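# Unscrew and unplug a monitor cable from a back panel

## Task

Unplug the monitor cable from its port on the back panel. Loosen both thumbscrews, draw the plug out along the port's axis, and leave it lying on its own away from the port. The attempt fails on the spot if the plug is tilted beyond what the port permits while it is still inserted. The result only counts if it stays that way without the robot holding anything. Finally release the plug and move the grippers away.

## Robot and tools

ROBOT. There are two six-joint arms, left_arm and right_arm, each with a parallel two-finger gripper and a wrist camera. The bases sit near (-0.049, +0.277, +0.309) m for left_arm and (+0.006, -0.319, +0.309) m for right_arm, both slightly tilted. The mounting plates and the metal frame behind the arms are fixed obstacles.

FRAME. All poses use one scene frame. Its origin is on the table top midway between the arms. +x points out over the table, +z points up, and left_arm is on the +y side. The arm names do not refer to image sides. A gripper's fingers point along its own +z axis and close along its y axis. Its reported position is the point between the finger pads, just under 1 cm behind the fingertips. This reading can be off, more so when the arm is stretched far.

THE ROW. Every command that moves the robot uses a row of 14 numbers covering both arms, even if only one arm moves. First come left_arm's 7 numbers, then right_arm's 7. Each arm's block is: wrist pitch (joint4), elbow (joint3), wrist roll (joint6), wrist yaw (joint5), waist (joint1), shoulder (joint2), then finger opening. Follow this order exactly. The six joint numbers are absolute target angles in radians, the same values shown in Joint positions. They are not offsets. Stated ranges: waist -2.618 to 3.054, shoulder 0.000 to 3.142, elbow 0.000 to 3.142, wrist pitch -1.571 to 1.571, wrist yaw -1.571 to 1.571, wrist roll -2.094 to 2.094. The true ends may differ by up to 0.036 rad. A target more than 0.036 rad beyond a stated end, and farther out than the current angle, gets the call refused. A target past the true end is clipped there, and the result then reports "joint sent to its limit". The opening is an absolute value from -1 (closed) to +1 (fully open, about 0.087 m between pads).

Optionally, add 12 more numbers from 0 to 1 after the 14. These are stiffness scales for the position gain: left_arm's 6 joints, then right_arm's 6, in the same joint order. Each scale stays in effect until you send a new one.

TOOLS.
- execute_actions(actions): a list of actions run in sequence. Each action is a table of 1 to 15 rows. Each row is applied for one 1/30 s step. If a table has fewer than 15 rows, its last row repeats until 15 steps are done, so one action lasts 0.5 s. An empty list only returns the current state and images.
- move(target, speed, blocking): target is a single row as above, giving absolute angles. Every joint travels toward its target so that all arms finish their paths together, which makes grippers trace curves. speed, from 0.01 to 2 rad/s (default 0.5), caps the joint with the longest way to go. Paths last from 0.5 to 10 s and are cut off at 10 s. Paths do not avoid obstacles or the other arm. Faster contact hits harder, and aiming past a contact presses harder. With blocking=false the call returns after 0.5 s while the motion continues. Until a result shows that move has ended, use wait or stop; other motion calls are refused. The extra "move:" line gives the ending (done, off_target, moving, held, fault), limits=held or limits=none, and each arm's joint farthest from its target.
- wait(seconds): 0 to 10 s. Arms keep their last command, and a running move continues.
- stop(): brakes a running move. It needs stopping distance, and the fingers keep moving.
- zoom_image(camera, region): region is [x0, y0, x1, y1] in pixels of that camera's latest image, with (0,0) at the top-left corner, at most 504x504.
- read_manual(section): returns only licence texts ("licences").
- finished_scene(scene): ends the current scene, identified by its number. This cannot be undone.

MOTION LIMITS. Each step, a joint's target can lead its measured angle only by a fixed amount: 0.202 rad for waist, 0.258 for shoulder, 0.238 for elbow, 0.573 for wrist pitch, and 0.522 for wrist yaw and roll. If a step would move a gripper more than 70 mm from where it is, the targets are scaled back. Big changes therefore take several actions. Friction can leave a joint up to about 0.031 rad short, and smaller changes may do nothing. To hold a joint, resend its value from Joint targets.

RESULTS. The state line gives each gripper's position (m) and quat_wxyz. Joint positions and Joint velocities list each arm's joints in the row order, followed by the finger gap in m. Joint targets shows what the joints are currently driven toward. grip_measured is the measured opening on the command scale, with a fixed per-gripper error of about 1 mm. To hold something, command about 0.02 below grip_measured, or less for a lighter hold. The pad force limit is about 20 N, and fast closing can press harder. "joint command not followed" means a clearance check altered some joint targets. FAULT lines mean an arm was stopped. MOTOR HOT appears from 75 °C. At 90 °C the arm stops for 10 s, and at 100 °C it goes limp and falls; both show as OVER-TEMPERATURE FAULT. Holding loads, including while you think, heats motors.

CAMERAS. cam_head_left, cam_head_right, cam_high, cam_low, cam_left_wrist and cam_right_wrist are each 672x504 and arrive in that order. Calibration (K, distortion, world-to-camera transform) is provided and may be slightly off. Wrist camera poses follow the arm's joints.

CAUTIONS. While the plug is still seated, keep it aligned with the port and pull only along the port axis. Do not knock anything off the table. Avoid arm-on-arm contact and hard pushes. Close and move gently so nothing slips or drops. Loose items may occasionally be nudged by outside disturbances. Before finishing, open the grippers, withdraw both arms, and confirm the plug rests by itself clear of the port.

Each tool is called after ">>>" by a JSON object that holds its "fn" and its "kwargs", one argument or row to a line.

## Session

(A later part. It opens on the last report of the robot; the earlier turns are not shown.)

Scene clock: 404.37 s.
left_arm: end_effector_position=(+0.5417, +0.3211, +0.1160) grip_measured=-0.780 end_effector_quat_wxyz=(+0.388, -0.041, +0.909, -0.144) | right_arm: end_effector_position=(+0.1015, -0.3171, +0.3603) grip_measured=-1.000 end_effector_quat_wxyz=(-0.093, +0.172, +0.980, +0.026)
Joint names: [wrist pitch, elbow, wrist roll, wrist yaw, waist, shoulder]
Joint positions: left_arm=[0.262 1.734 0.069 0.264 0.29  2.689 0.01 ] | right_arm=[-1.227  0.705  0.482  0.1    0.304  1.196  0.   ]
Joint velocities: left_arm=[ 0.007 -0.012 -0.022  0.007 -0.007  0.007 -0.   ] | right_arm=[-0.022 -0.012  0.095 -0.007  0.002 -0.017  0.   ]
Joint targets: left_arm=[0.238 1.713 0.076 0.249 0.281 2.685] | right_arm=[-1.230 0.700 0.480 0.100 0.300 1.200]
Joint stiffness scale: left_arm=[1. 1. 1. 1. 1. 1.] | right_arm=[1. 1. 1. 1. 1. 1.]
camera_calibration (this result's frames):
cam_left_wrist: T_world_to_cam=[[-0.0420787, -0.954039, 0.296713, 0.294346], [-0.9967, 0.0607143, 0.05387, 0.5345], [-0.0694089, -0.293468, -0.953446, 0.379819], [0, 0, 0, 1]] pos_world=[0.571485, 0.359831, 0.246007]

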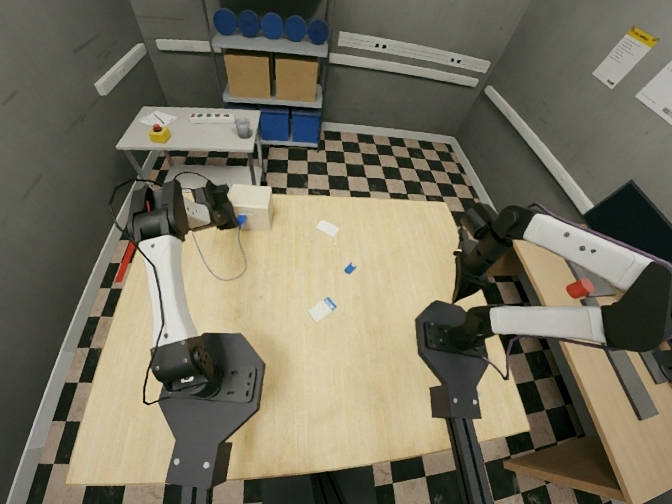

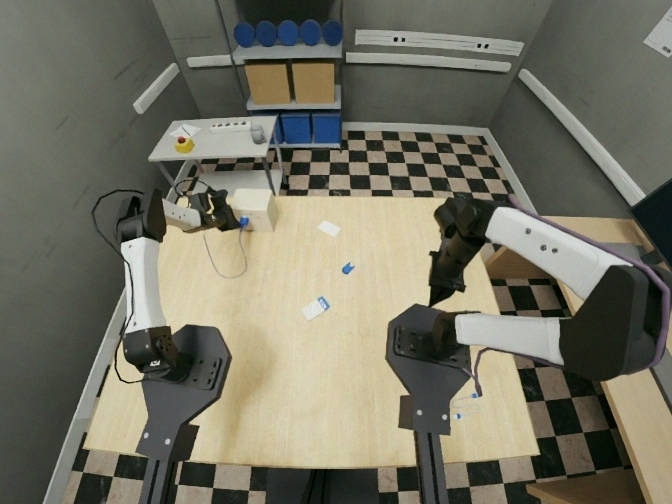

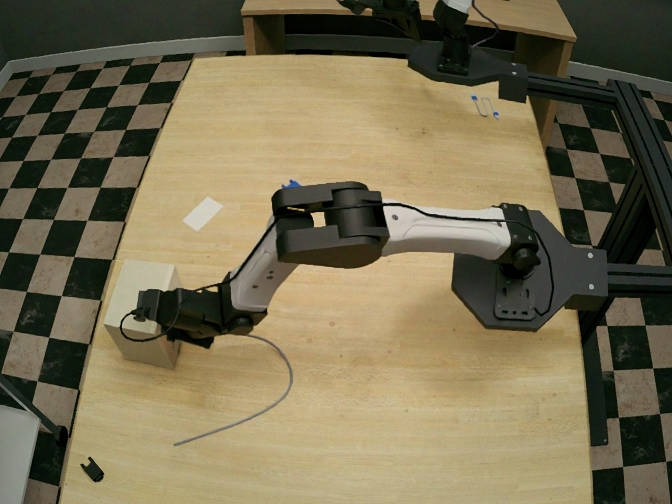

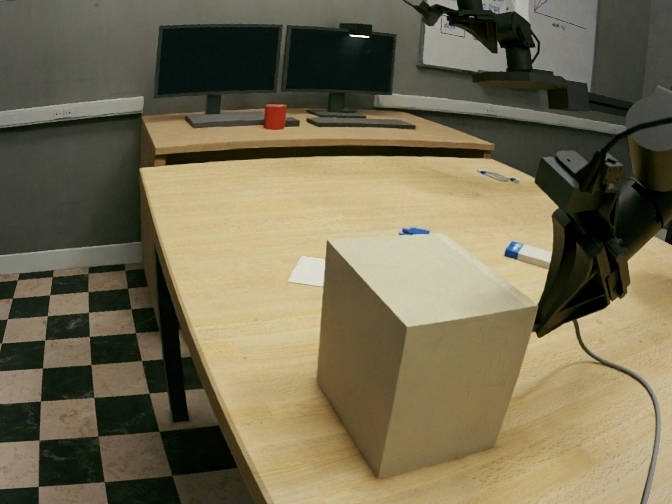

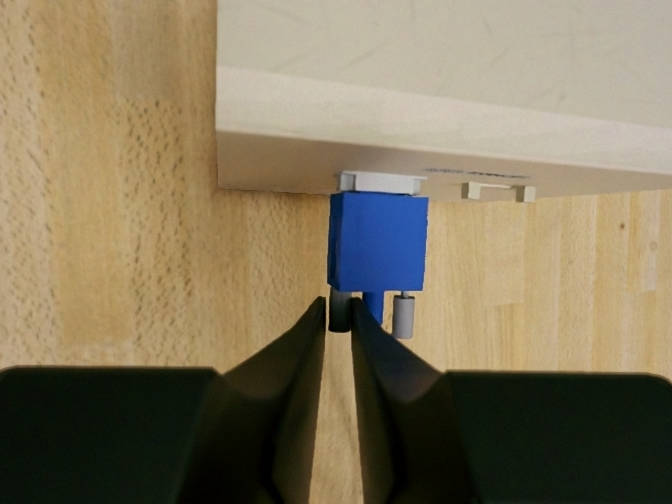

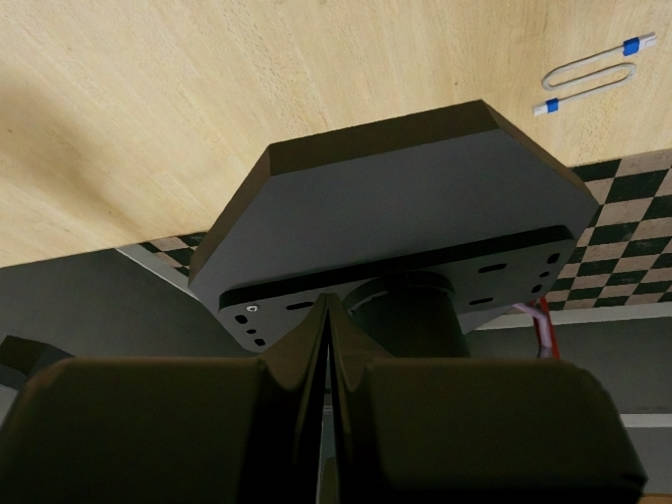

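>>> {"fn": "execute_actions", "kwargs": {
  "actions": [
    [[0.25,1.735,0.07,0.26,0.288,2.695,-0.83,-1.23,0.7,0.48,0.1,0.3,1.2,-1],[0.25,1.735,0.07,0.26,0.288,2.695,-0.86,-1.23,0.7,0.48,0.1,0.3,1.2,-1],[0.25,1.735,0.07,0.26,0.288,2.695,-1,-1.23,0.7,0.48,0.1,0.3,1.2,-1],[0.255,1.747,0.055,0.28,0.296,2.705,-1,-1.23,0.7,0.48,0.1,0.3,1.2,-1],[0.259,1.747,0.027,0.319,0.296,2.705,-1,-1.23,0.7,0.48,0.1,0.3,1.2,-1],[0.261,1.747,-0.001,0.358,0.298,2.705,-1,-1.23,0.7,0.48,0.1,0.3,1.2,-1],[0.264,1.752,-0.028,0.397,0.308,2.709,-1,-1.23,0.7,0.48,0.1,0.3,1.2,-1],[0.269,1.761,-0.056,0.436,0.321,2.718,-1,-1.23,0.7,0.48,0.1,0.3,1.2,-1],[0.277,1.77,-0.084,0.472,0.334,2.726,-1,-1.23,0.7,0.48,0.1,0.3,1.2,-1],[0.284,1.779,-0.113,0.507,0.347,2.735,-1,-1.23,0.7,0.48,0.1,0.3,1.2,-1],[0.292,1.788,-0.142,0.541,0.358,2.743,-1,-1.23,0.7,0.48,0.1,0.3,1.2,-1],[0.3,1.8,-0.171,0.576,0.369,2.756,-1,-1.23,0.7,0.48,0.1,0.3,1.2,-1],[0.311,1.811,-0.2,0.61,0.38,2.768,-1,-1.23,0.7,0.48,0.1,0.3,1.2,-1],[0.322,1.823,-0.23,0.643,0.391,2.781,-1,-1.23,0.7,0.48,0.1,0.3,1.2,-1],[0.333,1.834,-0.26,0.677,0.402,2.794,-1,-1.23,0.7,0.48,0.1,0.3,1.2,-1]],
    [[0.344,1.847,-0.29,0.71,0.411,2.808,-1,-1.23,0.7,0.48,0.1,0.3,1.2,-1],[0.359,1.86,-0.32,0.743,0.421,2.823,-1,-1.23,0.7,0.48,0.1,0.3,1.2,-1],[0.378,1.873,-0.354,0.774,0.43,2.839,-1,-1.23,0.7,0.48,0.1,0.3,1.2,-1],[0.397,1.887,-0.392,0.803,0.439,2.854,-1,-1.23,0.7,0.48,0.1,0.3,1.2,-1],[0.416,1.9,-0.429,0.832,0.448,2.87,-1,-1.23,0.7,0.48,0.1,0.3,1.2,-1],[0.435,1.915,-0.467,0.861,0.456,2.888,-1,-1.23,0.7,0.48,0.1,0.3,1.2,-1],[0.463,1.93,-0.505,0.89,0.463,2.906,-1,-1.23,0.7,0.48,0.1,0.3,1.2,-1],[0.491,1.945,-0.552,0.912,0.471,2.925,-1,-1.23,0.7,0.48,0.1,0.3,1.2,-1],[0.518,1.96,-0.598,0.934,0.478,2.943,-1,-1.23,0.7,0.48,0.1,0.3,1.2,-1],[0.546,1.976,-0.645,0.957,0.484,2.963,-1,-1.23,0.7,0.48,0.1,0.3,1.2,-1],[0.56,1.992,-0.692,0.979,0.488,2.985,-1,-1.23,0.7,0.48,0.1,0.3,1.2,-1],[0.56,2.008,-0.715,0.99,0.493,3.006,-1,-1.23,0.7,0.48,0.1,0.3,1.2,-1],[0.56,2.024,-0.715,0.99,0.498,3.028,-1,-1.23,0.7,0.48,0.1,0.3,1.2,-1],[0.56,2.04,-0.715,0.99,0.5,3.05,-1,-1.23,0.7,0.48,0.1,0.3,1.2,-1]]
  ]
}}

>>> {"fn": "zoom_image", "kwargs": {
  "camera": "cam_left_wrist",
  "region": [290,165,410,335]
}}

Scene clock: 407.10 s.
left_arm: end_effector_position=(+0.5395, +0.3229, +0.1130) grip_measured=-0.843 end_effector_quat_wxyz=(+0.358, -0.218, +0.756, -0.503) | right_arm: end_effector_position=(+0.1015, -0.3171, +0.3603) grip_measured=-1.000 end_effector_quat_wxyz=(-0.093, +0.172, +0.980, +0.026)
Joint names: [wrist pitch, elbow, wrist roll, wrist yaw, waist, shoulder]
Joint positions: left_arm=[ 0.518  2.013 -0.626  0.947  0.484  3.01   0.007] | right_arm=[-1.227  0.705  0.482  0.1    0.304  1.196  0.   ]
Joint velocities: left_arm=[ 0.476  0.305 -0.564  0.388  0.085  0.364 -0.   ] | right_arm=[-0.007 -0.002  0.051  0.007 -0.002 -0.007  0.   ]
Joint targets: left_arm=[0.560 2.040 -0.715 0.990 0.500 3.050] | right_arm=[-1.230 0.700 0.480 0.100 0.300 1.200]
Joint stiffness scale: left_arm=[1. 1. 1. 1. 1. 1.] | right_arm=[1. 1. 1. 1. 1. 1.]
camera_calibration (this result's frames):
cam_left_wrist: T_world_to_cam=[[-0.034362, -0.396735, 0.91729, 0.04263], [-0.999392, 0.0190121, -0.0292147, 0.556714], [-0.00584911, -0.917736, -0.397147, 0.481797], [0, 0, 0, 1]] pos_world=[0.560659, 0.448491, 0.168504]

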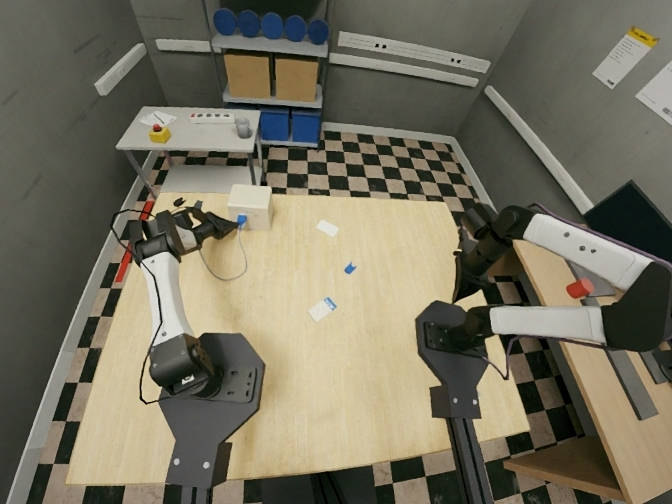

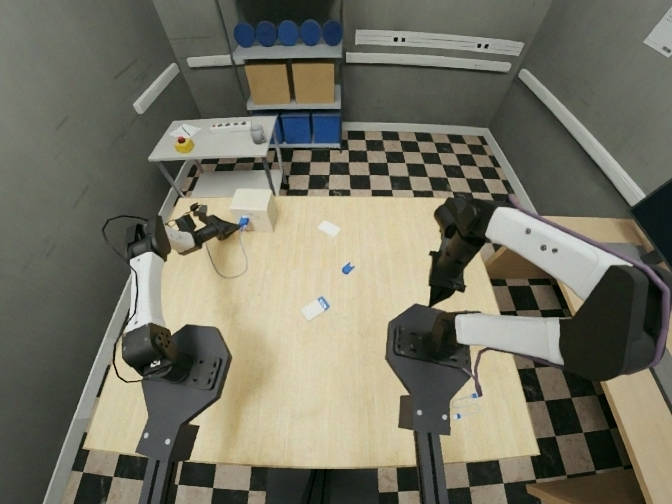

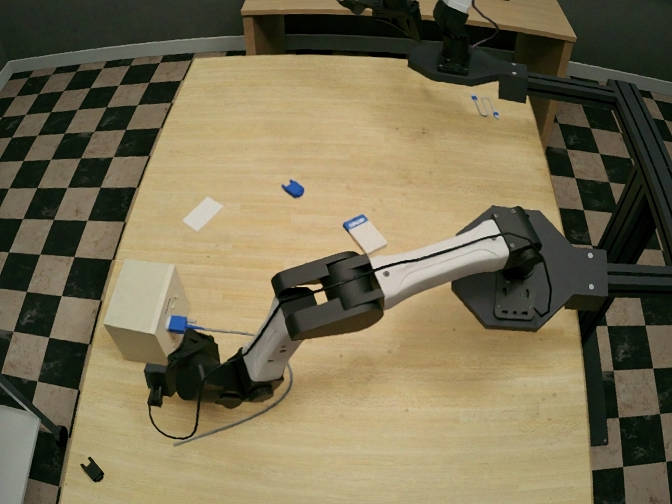

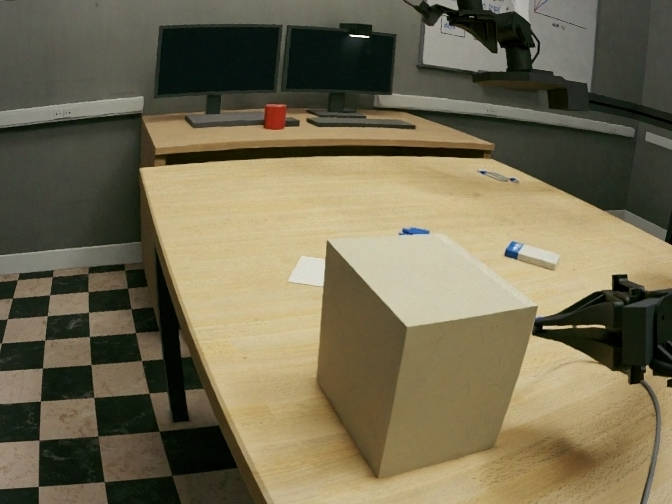

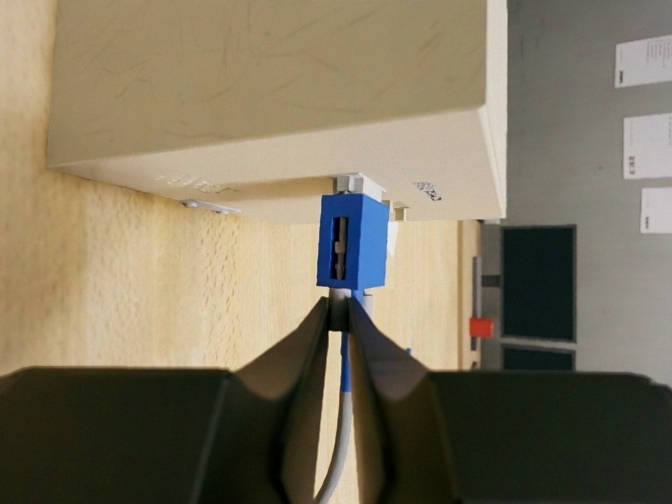

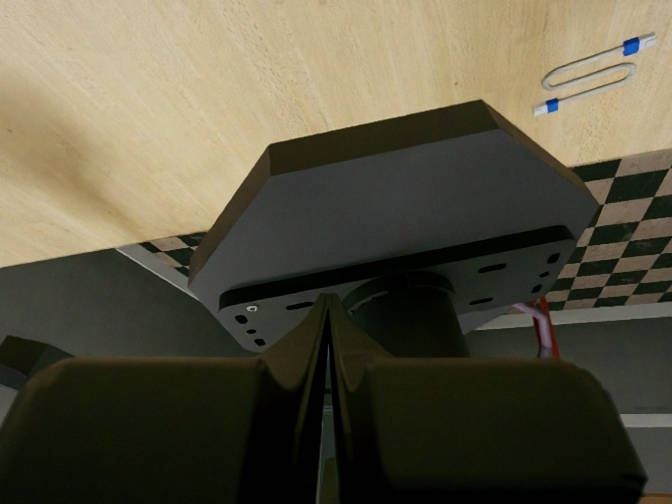

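Region (290, 165, 410, 335) of cam_left_wrist's 672x504 image, scaled by 2.965, with more detail than that image has; it fills the left 356 columns of this view, and the rest is white.

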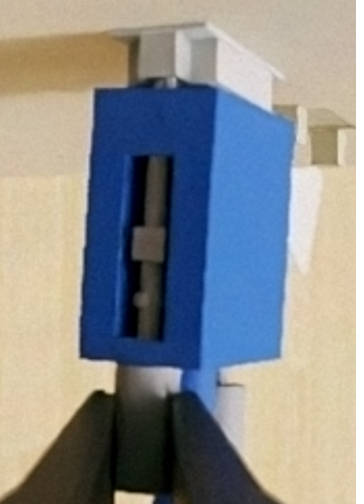

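>>> {"fn": "execute_actions", "kwargs": {
  "actions": [
    [[0.536,2.006,-0.696,0.963,0.483,3.028,-0.72,-1.23,0.7,0.48,0.1,0.3,1.2,-1],[0.536,2.006,-0.696,0.963,0.483,3.028,-0.72,-1.23,0.7,0.48,0.1,0.3,1.2,-1],[0.507,2.006,-0.68,0.963,0.483,3.028,-0.72,-1.23,0.7,0.48,0.1,0.3,1.2,-1],[0.478,2.006,-0.635,0.941,0.483,3.028,-0.72,-1.23,0.7,0.48,0.1,0.3,1.2,-1],[0.449,2.004,-0.588,0.919,0.483,3.025,-0.72,-1.23,0.7,0.48,0.1,0.3,1.2,-1],[0.42,1.996,-0.541,0.898,0.479,3.015,-0.72,-1.23,0.7,0.48,0.1,0.3,1.2,-1],[0.396,1.981,-0.495,0.876,0.474,2.996,-0.72,-1.23,0.7,0.48,0.1,0.3,1.2,-1],[0.377,1.965,-0.453,0.851,0.469,2.975,-0.72,-1.23,0.7,0.48,0.1,0.3,1.2,-1],[0.358,1.948,-0.415,0.822,0.464,2.954,-0.72,-1.23,0.7,0.48,0.1,0.3,1.2,-1],[0.339,1.932,-0.377,0.793,0.457,2.933,-0.72,-1.23,0.7,0.48,0.1,0.3,1.2,-1],[0.32,1.917,-0.34,0.764,0.45,2.914,-0.72,-1.23,0.7,0.48,0.1,0.3,1.2,-1],[0.308,1.902,-0.303,0.735,0.443,2.896,-0.72,-1.23,0.7,0.48,0.1,0.3,1.2,-1],[0.297,1.887,-0.273,0.702,0.436,2.877,-0.72,-1.23,0.7,0.48,0.1,0.3,1.2,-1],[0.285,1.872,-0.243,0.669,0.429,2.858,-0.72,-1.23,0.7,0.48,0.1,0.3,1.2,-1],[0.274,1.857,-0.213,0.636,0.421,2.841,-0.73,-1.23,0.7,0.48,0.1,0.3,1.2,-1]],
    [[0.265,1.844,-0.182,0.603,0.412,2.826,-0.74,-1.23,0.7,0.48,0.1,0.3,1.2,-1],[0.259,1.831,-0.153,0.568,0.403,2.81,-0.75,-1.23,0.7,0.48,0.1,0.3,1.2,-1],[0.253,1.817,-0.125,0.533,0.394,2.795,-0.76,-1.23,0.7,0.48,0.1,0.3,1.2,-1],[0.247,1.804,-0.097,0.498,0.384,2.779,-0.76,-1.23,0.7,0.48,0.1,0.3,1.2,-1],[0.241,1.792,-0.069,0.462,0.374,2.767,-0.77,-1.23,0.7,0.48,0.1,0.3,1.2,-1],[0.238,1.78,-0.041,0.427,0.363,2.755,-0.77,-1.23,0.7,0.48,0.1,0.3,1.2,-1],[0.238,1.768,-0.013,0.387,0.352,2.743,-0.78,-1.23,0.7,0.48,0.1,0.3,1.2,-1],[0.238,1.757,0.015,0.348,0.341,2.732,-0.78,-1.23,0.7,0.48,0.1,0.3,1.2,-1],[0.238,1.747,0.043,0.308,0.329,2.722,-0.78,-1.23,0.7,0.48,0.1,0.3,1.2,-1],[0.238,1.738,0.07,0.269,0.317,2.713,-0.78,-1.23,0.7,0.48,0.1,0.3,1.2,-1],[0.238,1.729,0.076,0.249,0.306,2.705,-0.78,-1.23,0.7,0.48,0.1,0.3,1.2,-1],[0.238,1.722,0.076,0.249,0.296,2.698,-0.78,-1.23,0.7,0.48,0.1,0.3,1.2,-1],[0.238,1.717,0.076,0.249,0.288,2.692,-0.78,-1.23,0.7,0.48,0.1,0.3,1.2,-1],[0.238,1.713,0.076,0.249,0.282,2.688,-0.78,-1.23,0.7,0.48,0.1,0.3,1.2,-1],[0.238,1.713,0.076,0.249,0.278,2.685,-0.78,-1.23,0.7,0.48,0.1,0.3,1.2,-1]]
  ]
}}

>>> {"fn": "zoom_image", "kwargs": {
  "camera": "cam_left_wrist",
  "region": [300,165,480,345]
}}

Scene clock: 409.87 s.
left_arm: end_effector_position=(+0.5436, +0.3194, +0.1181) grip_measured=-0.780 end_effector_quat_wxyz=(+0.392, -0.052, +0.903, -0.166) | right_arm: end_effector_position=(+0.1015, -0.3171, +0.3603) grip_measured=-1.000 end_effector_quat_wxyz=(-0.093, +0.172, +0.980, +0.026)
Joint names: [wrist pitch, elbow, wrist roll, wrist yaw, waist, shoulder]
Joint positions: left_arm=[0.271 1.741 0.035 0.305 0.299 2.694 0.01 ] | right_arm=[-1.227  0.705  0.482  0.1    0.304  1.196  0.   ]
Joint velocities: left_arm=[-0.022 -0.11   0.359 -0.418 -0.154 -0.12  -0.   ] | right_arm=[ 0.066  0.002 -0.037 -0.007 -0.002  0.012  0.   ]
Joint targets: left_arm=[0.238 1.713 0.076 0.249 0.278 2.685] | right_arm=[-1.230 0.700 0.480 0.100 0.300 1.200]
Joint stiffness scale: left_arm=[1. 1. 1. 1. 1. 1.] | right_arm=[1. 1. 1. 1. 1. 1.]
camera_calibration (this result's frames):
cam_left_wrist: T_world_to_cam=[[-0.0399346, -0.9384, 0.343235, 0.280512], [-0.997498, 0.0574946, 0.0411327, 0.539421], [-0.0583331, -0.340733, -0.938349, 0.388837], [0, 0, 0, 1]] pos_world=[0.571956, 0.364708, 0.246396]

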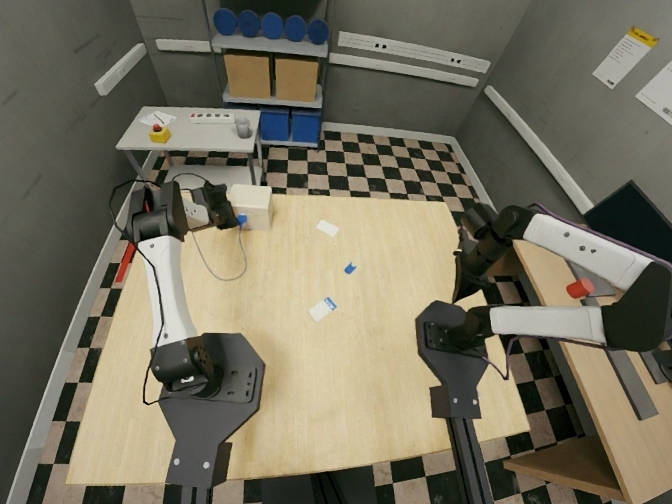

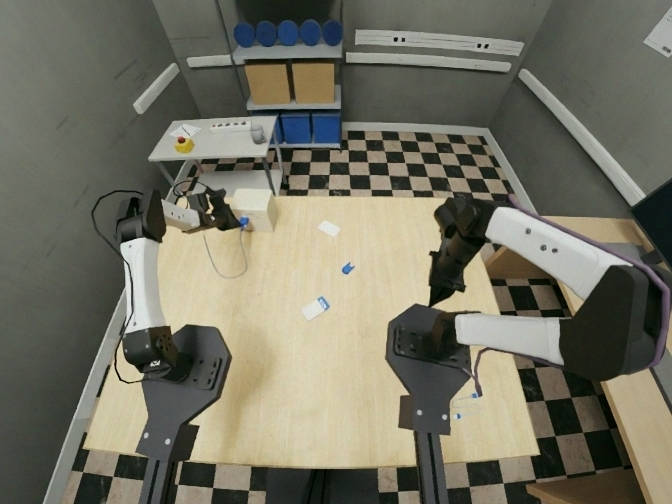

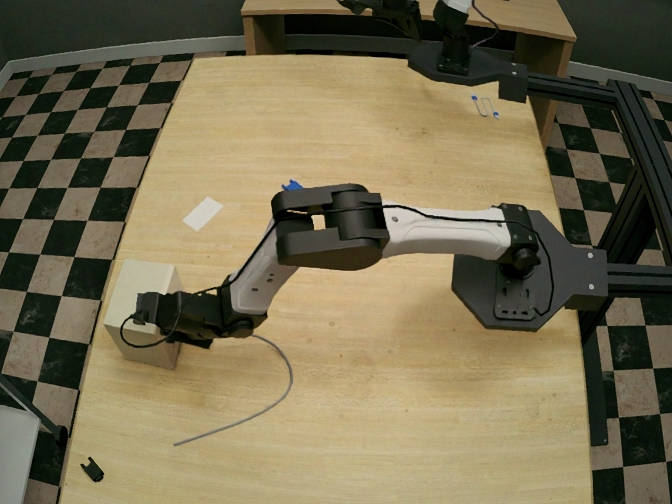

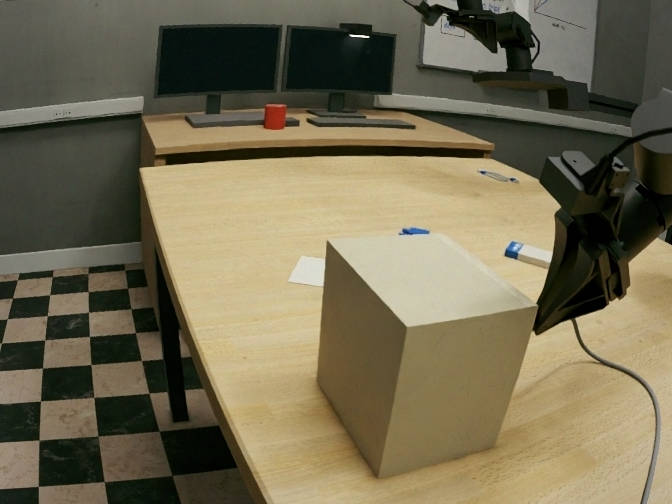

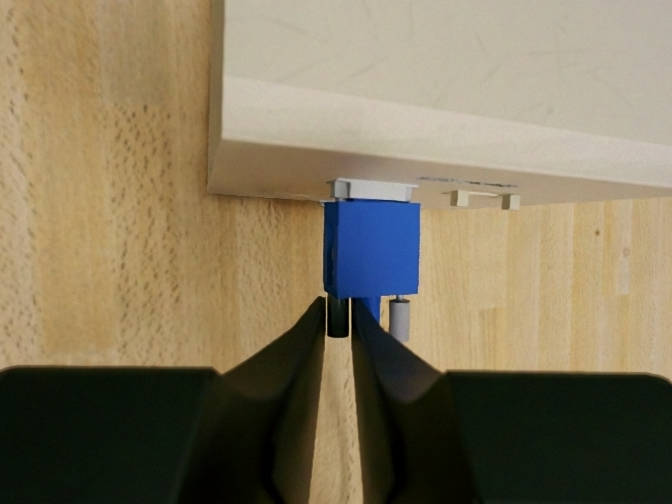

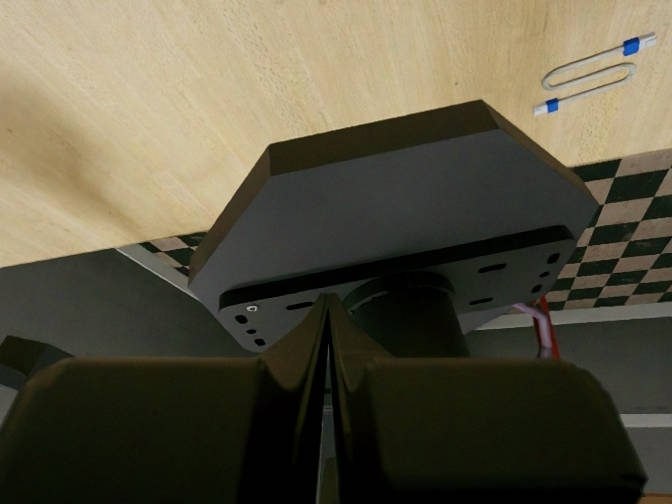

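Region (300, 165, 480, 345) of cam_left_wrist's 672x504 image, scaled by 2.800, with more detail than that image has.

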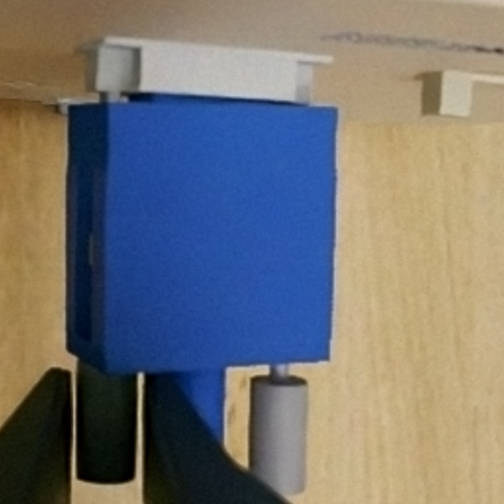

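>>> {"fn": "execute_actions", "kwargs": {
  "actions": [
    [[0.25,1.735,0.07,0.26,0.29,2.695,-0.83,-1.23,0.7,0.48,0.1,0.3,1.2,-1],[0.25,1.735,0.07,0.26,0.29,2.695,-0.86,-1.23,0.7,0.48,0.1,0.3,1.2,-1],[0.25,1.735,0.07,0.26,0.29,2.695,-1,-1.23,0.7,0.48,0.1,0.3,1.2,-1],[0.255,1.747,0.045,0.28,0.298,2.705,-1,-1.23,0.7,0.48,0.1,0.3,1.2,-1],[0.259,1.747,0.017,0.319,0.298,2.705,-1,-1.23,0.7,0.48,0.1,0.3,1.2,-1],[0.261,1.747,-0.011,0.358,0.302,2.705,-1,-1.23,0.7,0.48,0.1,0.3,1.2,-1],[0.264,1.752,-0.038,0.397,0.311,2.709,-1,-1.23,0.7,0.48,0.1,0.3,1.2,-1],[0.269,1.761,-0.066,0.436,0.323,2.718,-1,-1.23,0.7,0.48,0.1,0.3,1.2,-1],[0.277,1.77,-0.094,0.472,0.336,2.726,-1,-1.23,0.7,0.48,0.1,0.3,1.2,-1],[0.284,1.779,-0.123,0.507,0.349,2.735,-1,-1.23,0.7,0.48,0.1,0.3,1.2,-1],[0.292,1.788,-0.152,0.541,0.36,2.743,-1,-1.23,0.7,0.48,0.1,0.3,1.2,-1],[0.3,1.8,-0.181,0.576,0.371,2.756,-1,-1.23,0.7,0.48,0.1,0.3,1.2,-1],[0.311,1.811,-0.21,0.61,0.382,2.768,-1,-1.23,0.7,0.48,0.1,0.3,1.2,-1],[0.322,1.823,-0.24,0.643,0.392,2.781,-1,-1.23,0.7,0.48,0.1,0.3,1.2,-1],[0.333,1.834,-0.27,0.677,0.403,2.794,-1,-1.23,0.7,0.48,0.1,0.3,1.2,-1]],
    [[0.344,1.847,-0.3,0.71,0.412,2.808,-1,-1.23,0.7,0.48,0.1,0.3,1.2,-1],[0.359,1.86,-0.332,0.743,0.422,2.823,-1,-1.23,0.7,0.48,0.1,0.3,1.2,-1],[0.378,1.873,-0.367,0.774,0.431,2.839,-1,-1.23,0.7,0.48,0.1,0.3,1.2,-1],[0.397,1.887,-0.405,0.803,0.44,2.854,-1,-1.23,0.7,0.48,0.1,0.3,1.2,-1],[0.416,1.9,-0.442,0.832,0.449,2.87,-1,-1.23,0.7,0.48,0.1,0.3,1.2,-1],[0.435,1.915,-0.48,0.861,0.457,2.888,-1,-1.23,0.7,0.48,0.1,0.3,1.2,-1],[0.463,1.93,-0.52,0.89,0.464,2.906,-1,-1.23,0.7,0.48,0.1,0.3,1.2,-1],[0.491,1.945,-0.567,0.912,0.472,2.925,-1,-1.23,0.7,0.48,0.1,0.3,1.2,-1],[0.518,1.96,-0.613,0.934,0.479,2.943,-1,-1.23,0.7,0.48,0.1,0.3,1.2,-1],[0.546,1.976,-0.66,0.957,0.484,2.963,-1,-1.23,0.7,0.48,0.1,0.3,1.2,-1],[0.56,1.992,-0.705,0.979,0.488,2.984,-1,-1.23,0.7,0.48,0.1,0.3,1.2,-1],[0.56,2.005,-0.72,0.99,0.492,3.002,-1,-1.23,0.7,0.48,0.1,0.3,1.2,-1],[0.56,2.017,-0.72,0.99,0.496,3.018,-1,-1.23,0.7,0.48,0.1,0.3,1.2,-1],[0.56,2.027,-0.72,0.99,0.498,3.031,-1,-1.23,0.7,0.48,0.1,0.3,1.2,-1],[0.56,2.034,-0.72,0.99,0.5,3.041,-1,-1.23,0.7,0.48,0.1,0.3,1.2,-1]],
    [[0.56,2.04,-0.72,0.99,0.5,3.048,-1,-1.23,0.7,0.48,0.1,0.3,1.2,-1],[0.56,2.04,-0.72,0.99,0.5,3.05,-1,-1.23,0.7,0.48,0.1,0.3,1.2,-1],[0.56,2.04,-0.72,0.99,0.5,3.05,-1,-1.23,0.7,0.48,0.1,0.3,1.2,-1],[0.56,2.04,-0.715,0.99,0.5,3.05,-0.72,-1.23,0.7,0.48,0.1,0.3,1.2,-1],[0.536,2.006,-0.696,0.963,0.483,3.028,-0.72,-1.23,0.7,0.48,0.1,0.3,1.2,-1],[0.507,2.006,-0.68,0.963,0.483,3.028,-0.72,-1.23,0.7,0.48,0.1,0.3,1.2,-1],[0.478,2.006,-0.635,0.941,0.483,3.028,-0.72,-1.23,0.7,0.48,0.1,0.3,1.2,-1],[0.449,2.004,-0.588,0.919,0.483,3.025,-0.72,-1.23,0.7,0.48,0.1,0.3,1.2,-1],[0.42,1.996,-0.541,0.898,0.479,3.015,-0.72,-1.23,0.7,0.48,0.1,0.3,1.2,-1],[0.396,1.981,-0.495,0.876,0.474,2.996,-0.72,-1.23,0.7,0.48,0.1,0.3,1.2,-1],[0.377,1.965,-0.453,0.851,0.469,2.975,-0.73,-1.23,0.7,0.48,0.1,0.3,1.2,-1],[0.358,1.948,-0.415,0.822,0.464,2.954,-0.73,-1.23,0.7,0.48,0.1,0.3,1.2,-1],[0.339,1.932,-0.377,0.793,0.457,2.933,-0.74,-1.23,0.7,0.48,0.1,0.3,1.2,-1],[0.32,1.917,-0.34,0.764,0.45,2.914,-0.74,-1.23,0.7,0.48,0.1,0.3,1.2,-1],[0.308,1.902,-0.303,0.735,0.443,2.896,-0.75,-1.23,0.7,0.48,0.1,0.3,1.2,-1]],
    [[0.297,1.887,-0.273,0.702,0.436,2.877,-0.75,-1.23,0.7,0.48,0.1,0.3,1.2,-1],[0.285,1.872,-0.243,0.669,0.429,2.858,-0.76,-1.23,0.7,0.48,0.1,0.3,1.2,-1],[0.274,1.857,-0.213,0.636,0.421,2.841,-0.76,-1.23,0.7,0.48,0.1,0.3,1.2,-1],[0.265,1.844,-0.182,0.603,0.412,2.826,-0.77,-1.23,0.7,0.48,0.1,0.3,1.2,-1],[0.259,1.831,-0.153,0.568,0.403,2.81,-0.77,-1.23,0.7,0.48,0.1,0.3,1.2,-1],[0.253,1.817,-0.125,0.533,0.394,2.795,-0.78,-1.23,0.7,0.48,0.1,0.3,1.2,-1],[0.247,1.804,-0.097,0.498,0.385,2.779,-0.78,-1.23,0.7,0.48,0.1,0.3,1.2,-1],[0.241,1.792,-0.069,0.462,0.375,2.767,-0.78,-1.23,0.7,0.48,0.1,0.3,1.2,-1],[0.241,1.78,-0.05,0.427,0.365,2.755,-0.78,-1.23,0.7,0.48,0.1,0.3,1.2,-1],[0.241,1.77,-0.05,0.427,0.356,2.744,-0.78,-1.23,0.7,0.48,0.1,0.3,1.2,-1],[0.241,1.762,-0.05,0.427,0.349,2.736,-0.78,-1.23,0.7,0.48,0.1,0.3,1.2,-1],[0.241,1.757,-0.05,0.427,0.344,2.73,-0.78,-1.23,0.7,0.48,0.1,0.3,1.2,-1],[0.241,1.753,-0.05,0.427,0.34,2.726,-0.78,-1.23,0.7,0.48,0.1,0.3,1.2,-1],[0.241,1.753,-0.05,0.427,0.338,2.724,-0.78,-1.23,0.7,0.48,0.1,0.3,1.2,-1]]
  ]
}}

>>> {"fn": "zoom_image", "kwargs": {
  "camera": "cam_left_wrist",
  "region": [300,165,480,345]
}}

Scene clock: 414.60 s.
left_arm: end_effector_position=(+0.5424, +0.3210, +0.1187) grip_measured=-0.780 end_effector_quat_wxyz=(+0.388, -0.095, +0.883, -0.247) | right_arm: end_effector_position=(+0.1015, -0.3171, +0.3603) grip_measured=-1.000 end_effector_quat_wxyz=(-0.093, +0.172, +0.980, +0.026)
Joint names: [wrist pitch, elbow, wrist roll, wrist yaw, waist, shoulder]
Joint positions: left_arm=[ 0.274  1.778 -0.081  0.464  0.352  2.729  0.01 ] | right_arm=[-1.227  0.705  0.482  0.1    0.304  1.196  0.   ]
Joint velocities: left_arm=[-0.022 -0.042  0.198 -0.256 -0.071 -0.056  0.001] | right_arm=[-0.022  0.012 -0.066 -0.022  0.007 -0.022  0.   ]
Joint targets: left_arm=[0.241 1.753 -0.050 0.427 0.338 2.724] | right_arm=[-1.230 0.700 0.480 0.100 0.300 1.200]
Joint stiffness scale: left_arm=[1. 1. 1. 1. 1. 1.] | right_arm=[1. 1. 1. 1. 1. 1.]
camera_calibration (this result's frames):
cam_left_wrist: T_world_to_cam=[[-0.0279189, -0.858813, 0.511528, 0.229705], [-0.998398, 0.0491501, 0.028027, 0.542845], [-0.0492116, -0.509926, -0.858809, 0.429781], [0, 0, 0, 1]] pos_world=[0.569539, 0.38975, 0.236385]

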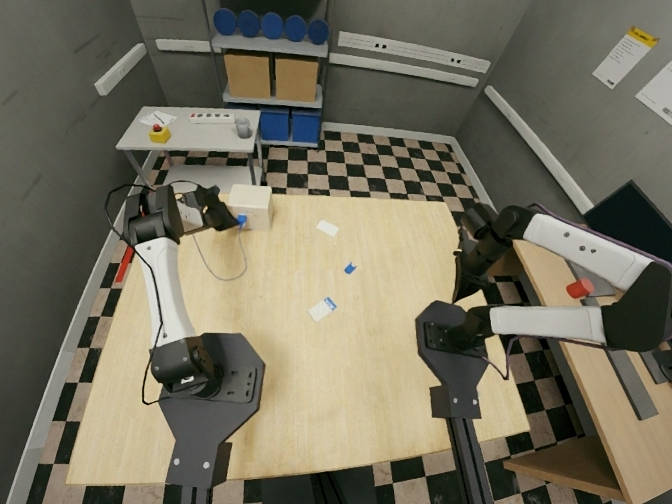

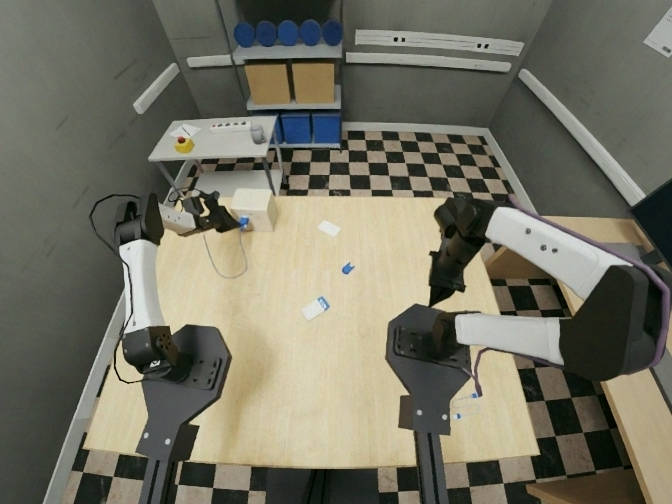

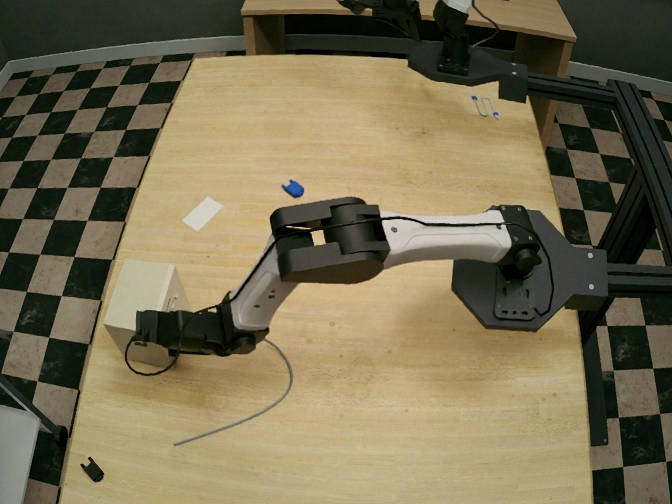

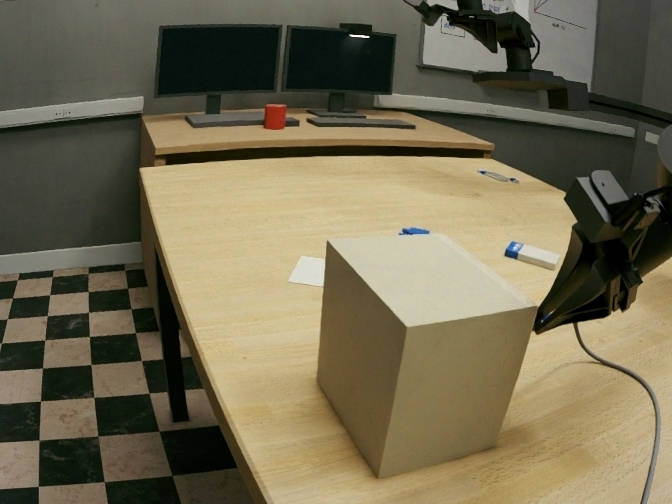

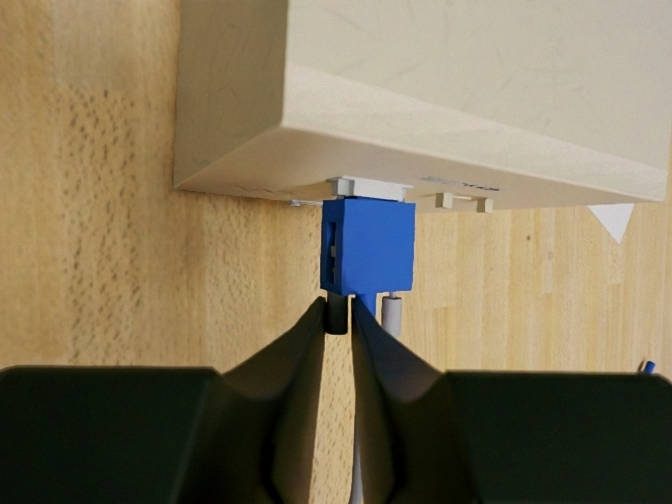

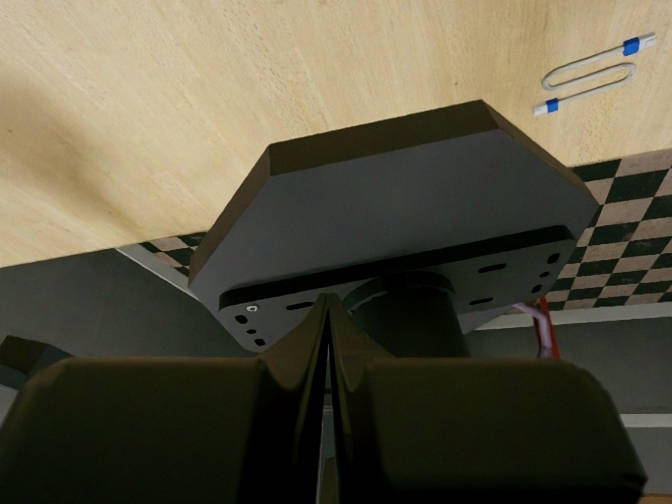

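Region (300, 165, 480, 345) of cam_left_wrist's 672x504 image, scaled by 2.800, with more detail than that image has.

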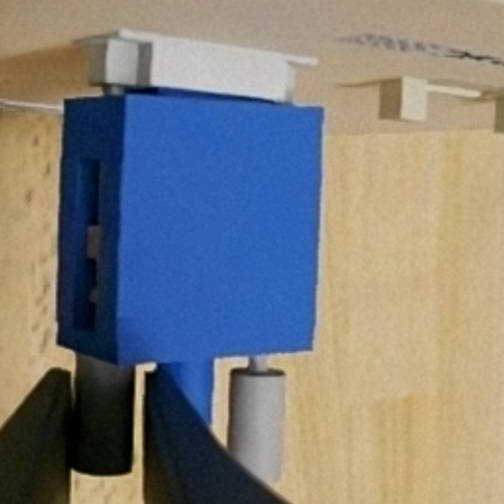

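>>> {"fn": "execute_actions", "kwargs": {
  "actions": [
    [[0.26,1.78,-0.06,0.44,0.348,2.735,-0.83,-1.23,0.7,0.48,0.1,0.3,1.2,-1],[0.26,1.78,-0.06,0.44,0.348,2.735,-0.86,-1.23,0.7,0.48,0.1,0.3,1.2,-1],[0.265,1.788,-0.07,0.455,0.356,2.743,-1,-1.23,0.7,0.48,0.1,0.3,1.2,-1],[0.277,1.788,-0.094,0.472,0.356,2.743,-1,-1.23,0.7,0.48,0.1,0.3,1.2,-1],[0.284,1.788,-0.123,0.507,0.356,2.743,-1,-1.23,0.7,0.48,0.1,0.3,1.2,-1],[0.292,1.791,-0.152,0.541,0.361,2.746,-1,-1.23,0.7,0.48,0.1,0.3,1.2,-1],[0.3,1.8,-0.181,0.576,0.371,2.756,-1,-1.23,0.7,0.48,0.1,0.3,1.2,-1],[0.311,1.811,-0.21,0.61,0.382,2.768,-1,-1.23,0.7,0.48,0.1,0.3,1.2,-1],[0.322,1.823,-0.24,0.643,0.392,2.781,-1,-1.23,0.7,0.48,0.1,0.3,1.2,-1],[0.333,1.834,-0.27,0.677,0.403,2.794,-1,-1.23,0.7,0.48,0.1,0.3,1.2,-1],[0.344,1.847,-0.3,0.71,0.412,2.808,-1,-1.23,0.7,0.48,0.1,0.3,1.2,-1],[0.359,1.86,-0.332,0.743,0.422,2.823,-1,-1.23,0.7,0.48,0.1,0.3,1.2,-1],[0.378,1.873,-0.367,0.774,0.431,2.839,-1,-1.23,0.7,0.48,0.1,0.3,1.2,-1],[0.397,1.887,-0.405,0.803,0.44,2.854,-1,-1.23,0.7,0.48,0.1,0.3,1.2,-1],[0.416,1.9,-0.442,0.832,0.449,2.87,-1,-1.23,0.7,0.48,0.1,0.3,1.2,-1]],
    [[0.435,1.915,-0.48,0.861,0.457,2.888,-1,-1.23,0.7,0.48,0.1,0.3,1.2,-1],[0.463,1.93,-0.52,0.89,0.464,2.906,-1,-1.23,0.7,0.48,0.1,0.3,1.2,-1],[0.491,1.945,-0.567,0.912,0.472,2.925,-1,-1.23,0.7,0.48,0.1,0.3,1.2,-1],[0.518,1.96,-0.613,0.934,0.479,2.943,-1,-1.23,0.7,0.48,0.1,0.3,1.2,-1],[0.546,1.976,-0.66,0.957,0.484,2.963,-1,-1.23,0.7,0.48,0.1,0.3,1.2,-1],[0.56,1.992,-0.705,0.979,0.488,2.984,-1,-1.23,0.7,0.48,0.1,0.3,1.2,-1],[0.56,2.005,-0.72,0.99,0.492,3.002,-1,-1.23,0.7,0.48,0.1,0.3,1.2,-1],[0.56,2.017,-0.72,0.99,0.496,3.018,-1,-1.23,0.7,0.48,0.1,0.3,1.2,-1],[0.56,2.027,-0.72,0.99,0.498,3.031,-1,-1.23,0.7,0.48,0.1,0.3,1.2,-1],[0.56,2.034,-0.72,0.99,0.5,3.041,-1,-1.23,0.7,0.48,0.1,0.3,1.2,-1],[0.56,2.04,-0.72,0.99,0.5,3.048,-1,-1.23,0.7,0.48,0.1,0.3,1.2,-1],[0.56,2.04,-0.72,0.99,0.5,3.05,-1,-1.23,0.7,0.48,0.1,0.3,1.2,-1],[0.56,2.04,-0.72,0.99,0.5,3.05,-1,-1.23,0.7,0.48,0.1,0.3,1.2,-1],[0.56,2.04,-0.715,0.99,0.5,3.05,-0.72,-1.23,0.7,0.48,0.1,0.3,1.2,-1],[0.536,2.006,-0.696,0.963,0.483,3.028,-0.72,-1.23,0.7,0.48,0.1,0.3,1.2,-1]],
    [[0.507,2.006,-0.68,0.963,0.483,3.028,-0.72,-1.23,0.7,0.48,0.1,0.3,1.2,-1],[0.478,2.006,-0.635,0.941,0.483,3.028,-0.72,-1.23,0.7,0.48,0.1,0.3,1.2,-1],[0.449,2.004,-0.588,0.919,0.483,3.025,-0.72,-1.23,0.7,0.48,0.1,0.3,1.2,-1],[0.418,1.996,-0.541,0.898,0.479,3.016,-0.72,-1.23,0.7,0.48,0.1,0.3,1.2,-1],[0.392,1.98,-0.495,0.876,0.475,2.998,-0.72,-1.23,0.7,0.48,0.1,0.3,1.2,-1],[0.371,1.963,-0.453,0.851,0.47,2.978,-0.72,-1.23,0.7,0.48,0.1,0.3,1.2,-1],[0.35,1.945,-0.415,0.822,0.465,2.958,-0.72,-1.23,0.7,0.48,0.1,0.3,1.2,-1],[0.329,1.928,-0.377,0.793,0.459,2.937,-0.72,-1.23,0.7,0.48,0.1,0.3,1.2,-1],[0.31,1.913,-0.34,0.764,0.452,2.918,-0.73,-1.23,0.7,0.48,0.1,0.3,1.2,-1],[0.297,1.898,-0.303,0.735,0.445,2.9,-0.73,-1.23,0.7,0.48,0.1,0.3,1.2,-1],[0.285,1.883,-0.273,0.702,0.438,2.881,-0.74,-1.23,0.7,0.48,0.1,0.3,1.2,-1],[0.273,1.868,-0.243,0.669,0.431,2.862,-0.74,-1.23,0.7,0.48,0.1,0.3,1.2,-1],[0.262,1.853,-0.213,0.636,0.423,2.845,-0.75,-1.23,0.7,0.48,0.1,0.3,1.2,-1],[0.253,1.84,-0.182,0.603,0.414,2.83,-0.75,-1.23,0.7,0.48,0.1,0.3,1.2,-1],[0.247,1.827,-0.153,0.568,0.405,2.814,-0.76,-1.23,0.7,0.48,0.1,0.3,1.2,-1]],
    [[0.241,1.813,-0.125,0.533,0.396,2.799,-0.76,-1.23,0.7,0.48,0.1,0.3,1.2,-1],[0.235,1.8,-0.097,0.498,0.386,2.783,-0.77,-1.23,0.7,0.48,0.1,0.3,1.2,-1],[0.23,1.788,-0.069,0.462,0.376,2.771,-0.77,-1.23,0.7,0.48,0.1,0.3,1.2,-1],[0.228,1.776,-0.041,0.427,0.365,2.759,-0.78,-1.23,0.7,0.48,0.1,0.3,1.2,-1],[0.228,1.764,-0.013,0.387,0.354,2.747,-0.78,-1.23,0.7,0.48,0.1,0.3,1.2,-1],[0.228,1.753,0.015,0.348,0.343,2.736,-0.78,-1.23,0.7,0.48,0.1,0.3,1.2,-1],[0.228,1.743,0.043,0.308,0.331,2.726,-0.78,-1.23,0.7,0.48,0.1,0.3,1.2,-1],[0.228,1.734,0.07,0.269,0.319,2.717,-0.78,-1.23,0.7,0.48,0.1,0.3,1.2,-1],[0.228,1.726,0.076,0.249,0.308,2.709,-0.78,-1.23,0.7,0.48,0.1,0.3,1.2,-1],[0.228,1.72,0.076,0.249,0.299,2.702,-0.78,-1.23,0.7,0.48,0.1,0.3,1.2,-1],[0.23,1.716,0.076,0.249,0.292,2.696,-0.78,-1.23,0.7,0.48,0.1,0.3,1.2,-1],[0.234,1.713,0.076,0.249,0.287,2.692,-0.78,-1.23,0.7,0.48,0.1,0.3,1.2,-1],[0.238,1.713,0.076,0.249,0.283,2.689,-0.78,-1.23,0.7,0.48,0.1,0.3,1.2,-1],[0.238,1.713,0.076,0.249,0.281,2.687,-0.78,-1.23,0.7,0.48,0.1,0.3,1.2,-1],[0.238,1.713,0.076,0.249,0.28,2.686,-0.78,-1.23,0.7,0.48,0.1,0.3,1.2,-1]]
  ]
}}

>>> {"fn": "zoom_image", "kwargs": {
  "camera": "cam_left_wrist",
  "region": [300,165,480,345]
}}

Scene clock: 419.60 s.
left_arm: end_effector_position=(+0.5422, +0.3198, +0.1168) grip_measured=-0.780 end_effector_quat_wxyz=(+0.389, -0.048, +0.907, -0.157) | right_arm: end_effector_position=(+0.1015, -0.3171, +0.3603) grip_measured=-1.000 end_effector_quat_wxyz=(-0.093, +0.172, +0.980, +0.026)
Joint names: [wrist pitch, elbow, wrist roll, wrist yaw, waist, shoulder]
Joint positions: left_arm=[0.266 1.736 0.049 0.286 0.295 2.691 0.01 ] | right_arm=[-1.227  0.705  0.482  0.1    0.304  1.196  0.   ]
Joint velocities: left_arm=[-0.051 -0.042  0.242 -0.256 -0.085 -0.032 -0.001] | right_arm=[ 0.007 -0.007 -0.037  0.007 -0.002  0.012  0.   ]
Joint targets: left_arm=[0.238 1.713 0.076 0.249 0.280 2.686] | right_arm=[-1.230 0.700 0.480 0.100 0.300 1.200]
Joint stiffness scale: left_arm=[1. 1. 1. 1. 1. 1.] | right_arm=[1. 1. 1. 1. 1. 1.]
camera_calibration (this result's frames):
cam_left_wrist: T_world_to_cam=[[-0.0398172, -0.945346, 0.323628, 0.285705], [-0.997075, 0.0587348, 0.0488955, 0.536509], [-0.0652314, -0.320735, -0.94492, 0.385753], [0, 0, 0, 1]] pos_world=[0.57148, 0.362303, 0.245811]

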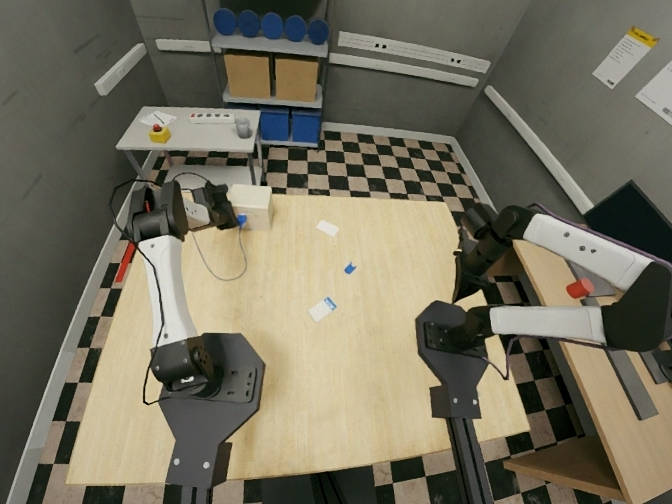

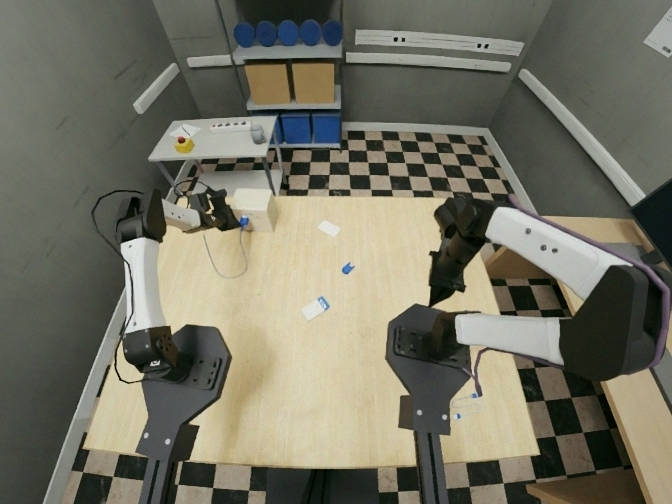

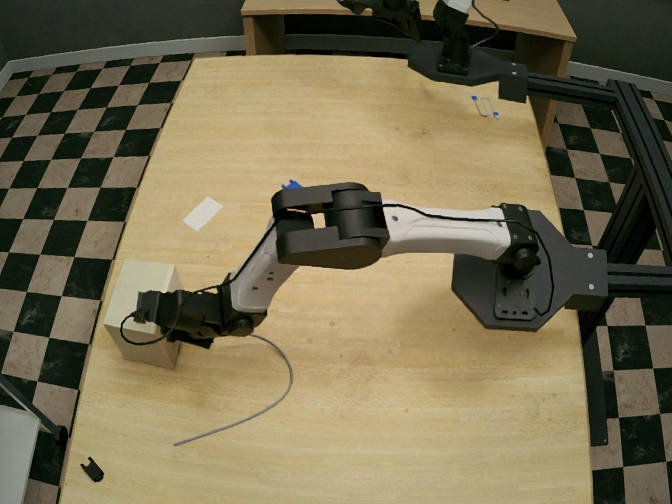

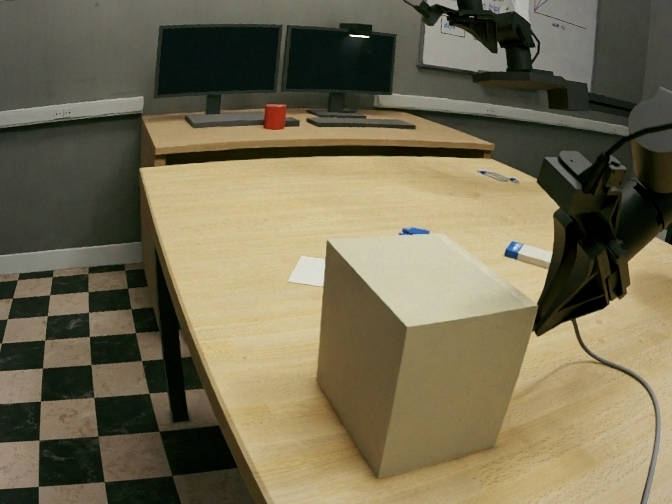

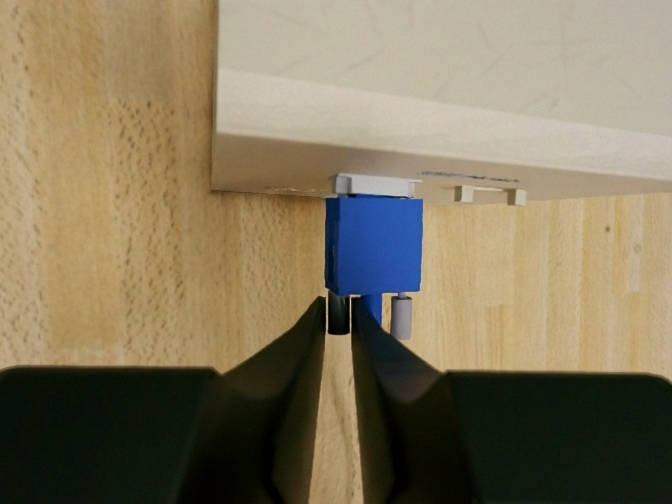

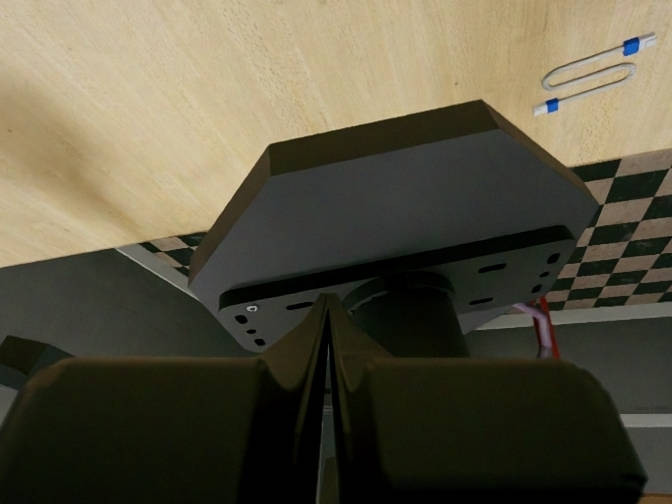

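Region (300, 165, 480, 345) of cam_left_wrist's 672x504 image, scaled by 2.800, with more detail than that image has.

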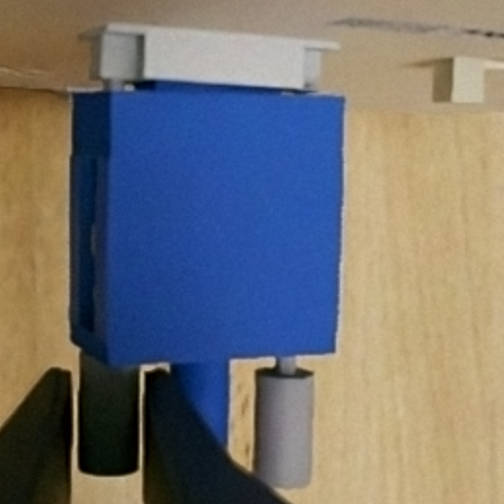

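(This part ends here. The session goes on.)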